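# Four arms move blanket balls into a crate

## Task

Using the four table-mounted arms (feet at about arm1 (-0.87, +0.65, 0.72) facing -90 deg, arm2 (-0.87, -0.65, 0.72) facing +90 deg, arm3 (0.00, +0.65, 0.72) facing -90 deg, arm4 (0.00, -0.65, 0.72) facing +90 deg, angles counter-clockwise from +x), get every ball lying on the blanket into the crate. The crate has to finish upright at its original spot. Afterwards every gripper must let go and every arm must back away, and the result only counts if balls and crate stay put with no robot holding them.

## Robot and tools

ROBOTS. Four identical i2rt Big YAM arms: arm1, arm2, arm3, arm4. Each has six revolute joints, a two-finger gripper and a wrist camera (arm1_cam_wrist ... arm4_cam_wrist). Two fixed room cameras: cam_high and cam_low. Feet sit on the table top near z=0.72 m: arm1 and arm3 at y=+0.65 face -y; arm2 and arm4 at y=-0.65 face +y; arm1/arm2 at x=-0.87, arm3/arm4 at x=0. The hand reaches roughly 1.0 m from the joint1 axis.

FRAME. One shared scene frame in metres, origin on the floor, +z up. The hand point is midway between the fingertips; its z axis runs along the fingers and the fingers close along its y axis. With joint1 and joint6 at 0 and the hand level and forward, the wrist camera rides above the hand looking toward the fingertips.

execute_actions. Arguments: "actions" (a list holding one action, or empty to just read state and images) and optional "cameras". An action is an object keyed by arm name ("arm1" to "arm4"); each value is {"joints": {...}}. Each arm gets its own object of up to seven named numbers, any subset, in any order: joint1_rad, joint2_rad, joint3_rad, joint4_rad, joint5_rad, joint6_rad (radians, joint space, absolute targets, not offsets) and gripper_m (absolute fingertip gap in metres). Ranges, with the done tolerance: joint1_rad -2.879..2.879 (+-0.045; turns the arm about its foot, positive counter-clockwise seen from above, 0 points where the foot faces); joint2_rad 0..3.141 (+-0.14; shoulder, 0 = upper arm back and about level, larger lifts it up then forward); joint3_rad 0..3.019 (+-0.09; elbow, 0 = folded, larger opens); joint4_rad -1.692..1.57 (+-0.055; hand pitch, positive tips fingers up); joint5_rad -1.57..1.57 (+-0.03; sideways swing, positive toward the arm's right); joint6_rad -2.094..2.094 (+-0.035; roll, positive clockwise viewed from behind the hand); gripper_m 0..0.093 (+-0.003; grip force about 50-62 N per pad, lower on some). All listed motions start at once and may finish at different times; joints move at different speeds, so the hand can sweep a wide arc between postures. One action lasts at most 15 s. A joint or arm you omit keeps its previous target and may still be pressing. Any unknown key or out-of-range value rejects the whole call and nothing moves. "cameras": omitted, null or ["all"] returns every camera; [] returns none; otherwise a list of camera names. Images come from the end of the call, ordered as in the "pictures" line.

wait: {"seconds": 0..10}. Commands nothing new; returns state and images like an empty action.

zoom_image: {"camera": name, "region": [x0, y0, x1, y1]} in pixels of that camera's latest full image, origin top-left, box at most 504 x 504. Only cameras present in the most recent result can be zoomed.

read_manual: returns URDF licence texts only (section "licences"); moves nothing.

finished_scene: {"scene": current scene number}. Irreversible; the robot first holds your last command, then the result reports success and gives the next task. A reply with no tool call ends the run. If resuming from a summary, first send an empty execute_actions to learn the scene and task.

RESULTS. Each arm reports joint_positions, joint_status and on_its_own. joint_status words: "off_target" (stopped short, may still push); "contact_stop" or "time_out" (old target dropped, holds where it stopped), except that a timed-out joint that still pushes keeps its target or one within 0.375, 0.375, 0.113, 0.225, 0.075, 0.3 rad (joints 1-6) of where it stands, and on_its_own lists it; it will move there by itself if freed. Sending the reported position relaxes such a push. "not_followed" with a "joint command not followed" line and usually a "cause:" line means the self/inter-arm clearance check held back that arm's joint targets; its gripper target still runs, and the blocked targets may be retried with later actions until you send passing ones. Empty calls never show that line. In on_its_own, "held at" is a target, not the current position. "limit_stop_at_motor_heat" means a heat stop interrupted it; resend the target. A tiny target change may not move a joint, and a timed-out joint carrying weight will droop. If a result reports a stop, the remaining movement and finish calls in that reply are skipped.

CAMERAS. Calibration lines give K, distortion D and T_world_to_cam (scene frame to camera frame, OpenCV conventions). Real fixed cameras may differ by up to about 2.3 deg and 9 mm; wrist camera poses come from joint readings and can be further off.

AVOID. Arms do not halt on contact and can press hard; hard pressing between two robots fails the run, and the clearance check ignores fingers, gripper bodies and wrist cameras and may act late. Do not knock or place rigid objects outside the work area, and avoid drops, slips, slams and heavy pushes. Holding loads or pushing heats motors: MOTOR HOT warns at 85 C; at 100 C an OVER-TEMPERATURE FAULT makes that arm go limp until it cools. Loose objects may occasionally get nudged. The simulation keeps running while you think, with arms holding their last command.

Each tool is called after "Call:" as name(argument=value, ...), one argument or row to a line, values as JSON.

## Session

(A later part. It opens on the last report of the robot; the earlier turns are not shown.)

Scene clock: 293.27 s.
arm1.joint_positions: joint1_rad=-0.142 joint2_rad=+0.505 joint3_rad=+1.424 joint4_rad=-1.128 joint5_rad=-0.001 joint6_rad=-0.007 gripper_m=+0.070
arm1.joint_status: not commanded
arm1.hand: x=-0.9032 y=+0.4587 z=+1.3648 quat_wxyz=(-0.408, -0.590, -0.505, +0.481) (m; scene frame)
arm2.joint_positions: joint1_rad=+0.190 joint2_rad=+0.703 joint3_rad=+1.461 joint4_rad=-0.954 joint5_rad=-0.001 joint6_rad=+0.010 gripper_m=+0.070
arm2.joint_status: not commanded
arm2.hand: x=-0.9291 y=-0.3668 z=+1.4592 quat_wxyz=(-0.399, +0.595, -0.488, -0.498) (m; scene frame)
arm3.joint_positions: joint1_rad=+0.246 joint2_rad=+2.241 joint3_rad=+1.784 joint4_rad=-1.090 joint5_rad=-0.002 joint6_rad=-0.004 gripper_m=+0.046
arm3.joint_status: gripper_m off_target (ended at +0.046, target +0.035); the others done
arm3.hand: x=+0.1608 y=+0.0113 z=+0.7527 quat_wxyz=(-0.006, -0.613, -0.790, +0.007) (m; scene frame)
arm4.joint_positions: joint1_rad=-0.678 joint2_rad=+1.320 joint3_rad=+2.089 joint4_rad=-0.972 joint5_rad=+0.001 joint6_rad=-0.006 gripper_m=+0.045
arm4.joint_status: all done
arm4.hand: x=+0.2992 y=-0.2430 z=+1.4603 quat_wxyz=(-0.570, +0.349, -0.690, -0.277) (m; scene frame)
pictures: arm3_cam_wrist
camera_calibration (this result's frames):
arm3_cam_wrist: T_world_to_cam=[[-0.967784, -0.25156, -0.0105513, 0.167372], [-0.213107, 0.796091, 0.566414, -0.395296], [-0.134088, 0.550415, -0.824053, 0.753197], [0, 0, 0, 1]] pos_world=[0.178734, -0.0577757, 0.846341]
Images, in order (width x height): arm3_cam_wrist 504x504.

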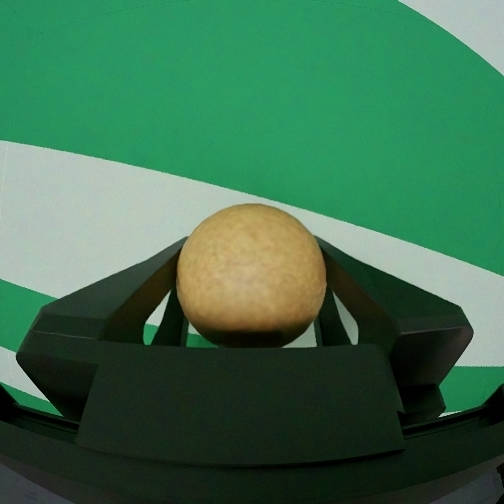

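Call:
execute_actions(
  actions=[
    {"arm3":{"joints":{"joint2_rad":1.75,"joint3_rad":2.36,"joint1_rad":-0.88,"joint4_rad":-0.97}},"arm4":{"joints":{"joint1_rad":0.825,"joint2_rad":1.35,"joint3_rad":2.41,"joint4_rad":-0.87}}},
  ],
  cameras=[],
)

Call:
execute_actions(
  actions=[
    {"arm3":{"joints":{"joint2_rad":2.285}},"arm4":{"joints":{"joint2_rad":2.24}}},
  ],
  cameras=["cam_high"],
)

Scene clock: 298.93 s.
arm1.joint_positions: joint1_rad=-0.142 joint2_rad=+0.505 joint3_rad=+1.424 joint4_rad=-1.128 joint5_rad=-0.001 joint6_rad=-0.007 gripper_m=+0.070
arm1.joint_status: not commanded
arm1.hand: x=-0.9032 y=+0.4587 z=+1.3648 quat_wxyz=(-0.408, -0.590, -0.505, +0.481) (m; scene frame)
arm2.joint_positions: joint1_rad=+0.190 joint2_rad=+0.703 joint3_rad=+1.461 joint4_rad=-0.954 joint5_rad=-0.001 joint6_rad=+0.010 gripper_m=+0.070
arm2.joint_status: not commanded
arm2.hand: x=-0.9291 y=-0.3668 z=+1.4592 quat_wxyz=(-0.399, +0.595, -0.488, -0.498) (m; scene frame)
arm3.joint_positions: joint1_rad=-0.872 joint2_rad=+1.752 joint3_rad=+2.349 joint4_rad=-0.967 joint5_rad=+0.002 joint6_rad=-0.002 gripper_m=+0.046
arm3.joint_status: all done
arm3.hand: x=-0.5333 y=+0.1962 z=+1.4043 quat_wxyz=(-0.190, -0.773, -0.285, +0.534) (m; scene frame)
arm4.joint_positions: joint1_rad=+0.824 joint2_rad=+1.364 joint3_rad=+2.366 joint4_rad=-0.883 joint5_rad=+0.000 joint6_rad=-0.006 gripper_m=+0.045
arm4.joint_status: all done
arm4.hand: x=-0.3569 y=-0.3458 z=+1.5887 quat_wxyz=(-0.264, +0.627, -0.230, -0.696) (m; scene frame)
pictures: none
No camera images: the call's "cameras" was empty. Leave "cameras" out to get every camera's image.

Scene clock: 301.13 s.
arm1.joint_positions: joint1_rad=-0.142 joint2_rad=+0.505 joint3_rad=+1.424 joint4_rad=-1.128 joint5_rad=-0.001 joint6_rad=-0.007 gripper_m=+0.070
arm1.joint_status: not commanded
arm1.hand: x=-0.9032 y=+0.4587 z=+1.3648 quat_wxyz=(-0.408, -0.590, -0.505, +0.481) (m; scene frame)
arm2.joint_positions: joint1_rad=+0.190 joint2_rad=+0.703 joint3_rad=+1.461 joint4_rad=-0.954 joint5_rad=-0.001 joint6_rad=+0.010 gripper_m=+0.070
arm2.joint_status: not commanded
arm2.hand: x=-0.9291 y=-0.3668 z=+1.4592 quat_wxyz=(-0.399, +0.595, -0.488, -0.498) (m; scene frame)
arm3.joint_positions: joint1_rad=-0.872 joint2_rad=+2.302 joint3_rad=+2.316 joint4_rad=-0.973 joint5_rad=+0.001 joint6_rad=-0.003 gripper_m=+0.046
arm3.joint_status: all done
arm3.hand: x=-0.6483 y=+0.1037 z=+0.9587 quat_wxyz=(-0.099, -0.895, -0.329, +0.285) (m; scene frame)
arm4.joint_positions: joint1_rad=+0.824 joint2_rad=+2.263 joint3_rad=+2.366 joint4_rad=-0.881 joint5_rad=+0.000 joint6_rad=-0.006 gripper_m=+0.045
arm4.joint_status: all done
arm4.hand: x=-0.6597 y=-0.0779 z=+0.9642 quat_wxyz=(-0.137, +0.867, -0.320, -0.356) (m; scene frame)
pictures: cam_high
Images, in order (width x height): cam_high 672x504.

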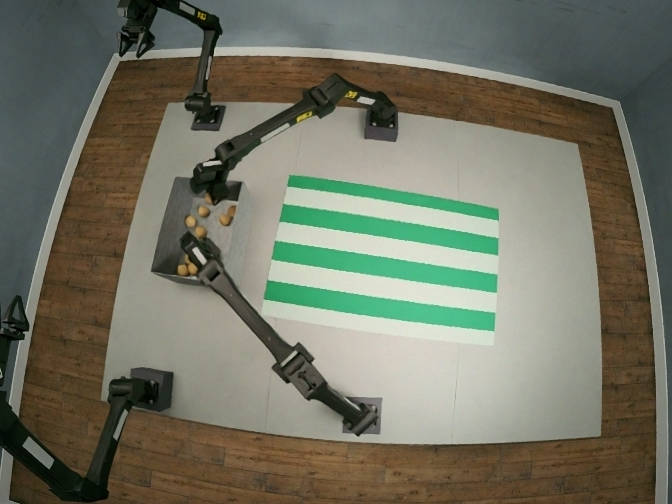

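Call:
execute_actions(
  actions=[
    {"arm3":{"joints":{"joint2_rad":1.35,"gripper_m":0.065}},"arm4":{"joints":{"joint2_rad":1.35,"gripper_m":0.065}}},
  ],
  cameras=["cam_high","cam_low"],
)

Call:
zoom_image(
  camera="cam_high",
  region=[120,150,290,320],
)

Scene clock: 306.13 s.
arm1.joint_positions: joint1_rad=-0.142 joint2_rad=+0.505 joint3_rad=+1.424 joint4_rad=-1.128 joint5_rad=-0.001 joint6_rad=-0.007 gripper_m=+0.070
arm1.joint_status: not commanded
arm1.hand: x=-0.9032 y=+0.4587 z=+1.3648 quat_wxyz=(-0.408, -0.590, -0.505, +0.481) (m; scene frame)
arm2.joint_positions: joint1_rad=+0.190 joint2_rad=+0.703 joint3_rad=+1.461 joint4_rad=-0.954 joint5_rad=-0.001 joint6_rad=+0.010 gripper_m=+0.070
arm2.joint_status: not commanded
arm2.hand: x=-0.9291 y=-0.3668 z=+1.4592 quat_wxyz=(-0.399, +0.595, -0.488, -0.498) (m; scene frame)
arm3.joint_positions: joint1_rad=-0.872 joint2_rad=+1.362 joint3_rad=+2.340 joint4_rad=-0.968 joint5_rad=+0.001 joint6_rad=-0.003 gripper_m=+0.065
arm3.joint_status: all done
arm3.hand: x=-0.3533 y=+0.3455 z=+1.6213 quat_wxyz=(-0.240, -0.659, -0.244, +0.670) (m; scene frame)
arm4.joint_positions: joint1_rad=+0.824 joint2_rad=+1.362 joint3_rad=+2.395 joint4_rad=-0.873 joint5_rad=+0.000 joint6_rad=-0.006 gripper_m=+0.065
arm4.joint_status: all done
arm4.hand: x=-0.3480 y=-0.3536 z=+1.6048 quat_wxyz=(-0.269, +0.612, -0.224, -0.709) (m; scene frame)
pictures: cam_high, cam_low
Images, in order (width x height): cam_high 672x504, cam_low 672x504.

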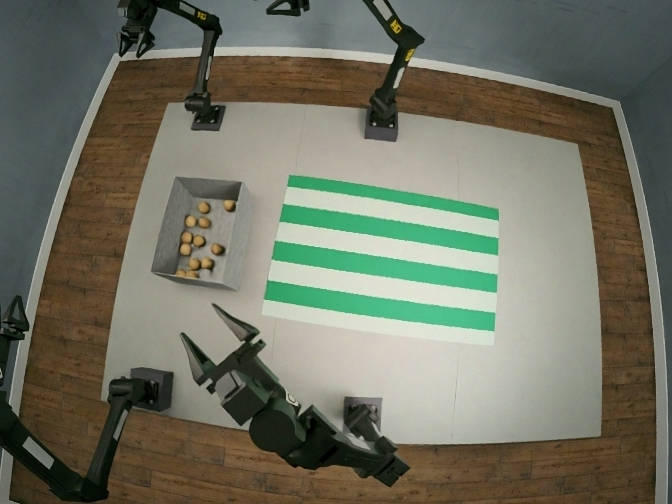

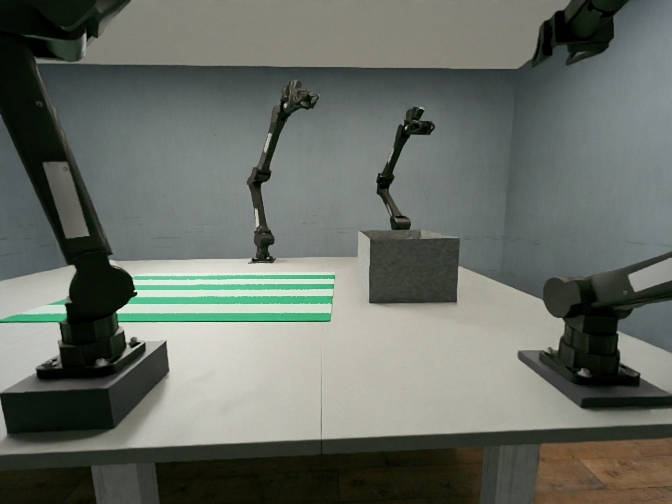

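Region (120, 150, 290, 320) of cam_high's 672x504 image, scaled by 2.965, with more detail than that image has.

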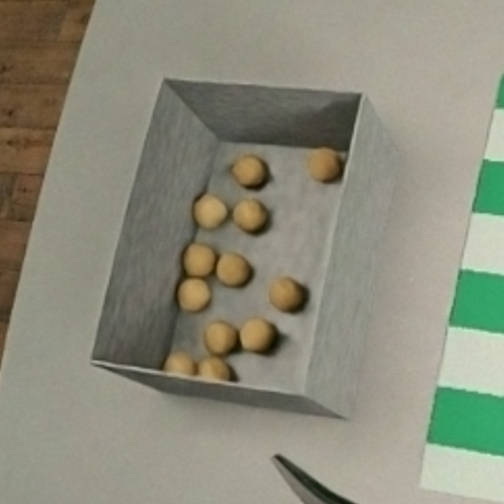

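All 12 balls are in the crate.

Call:
finished_scene(
  scene=2,
)

The scene is finished: the task was done.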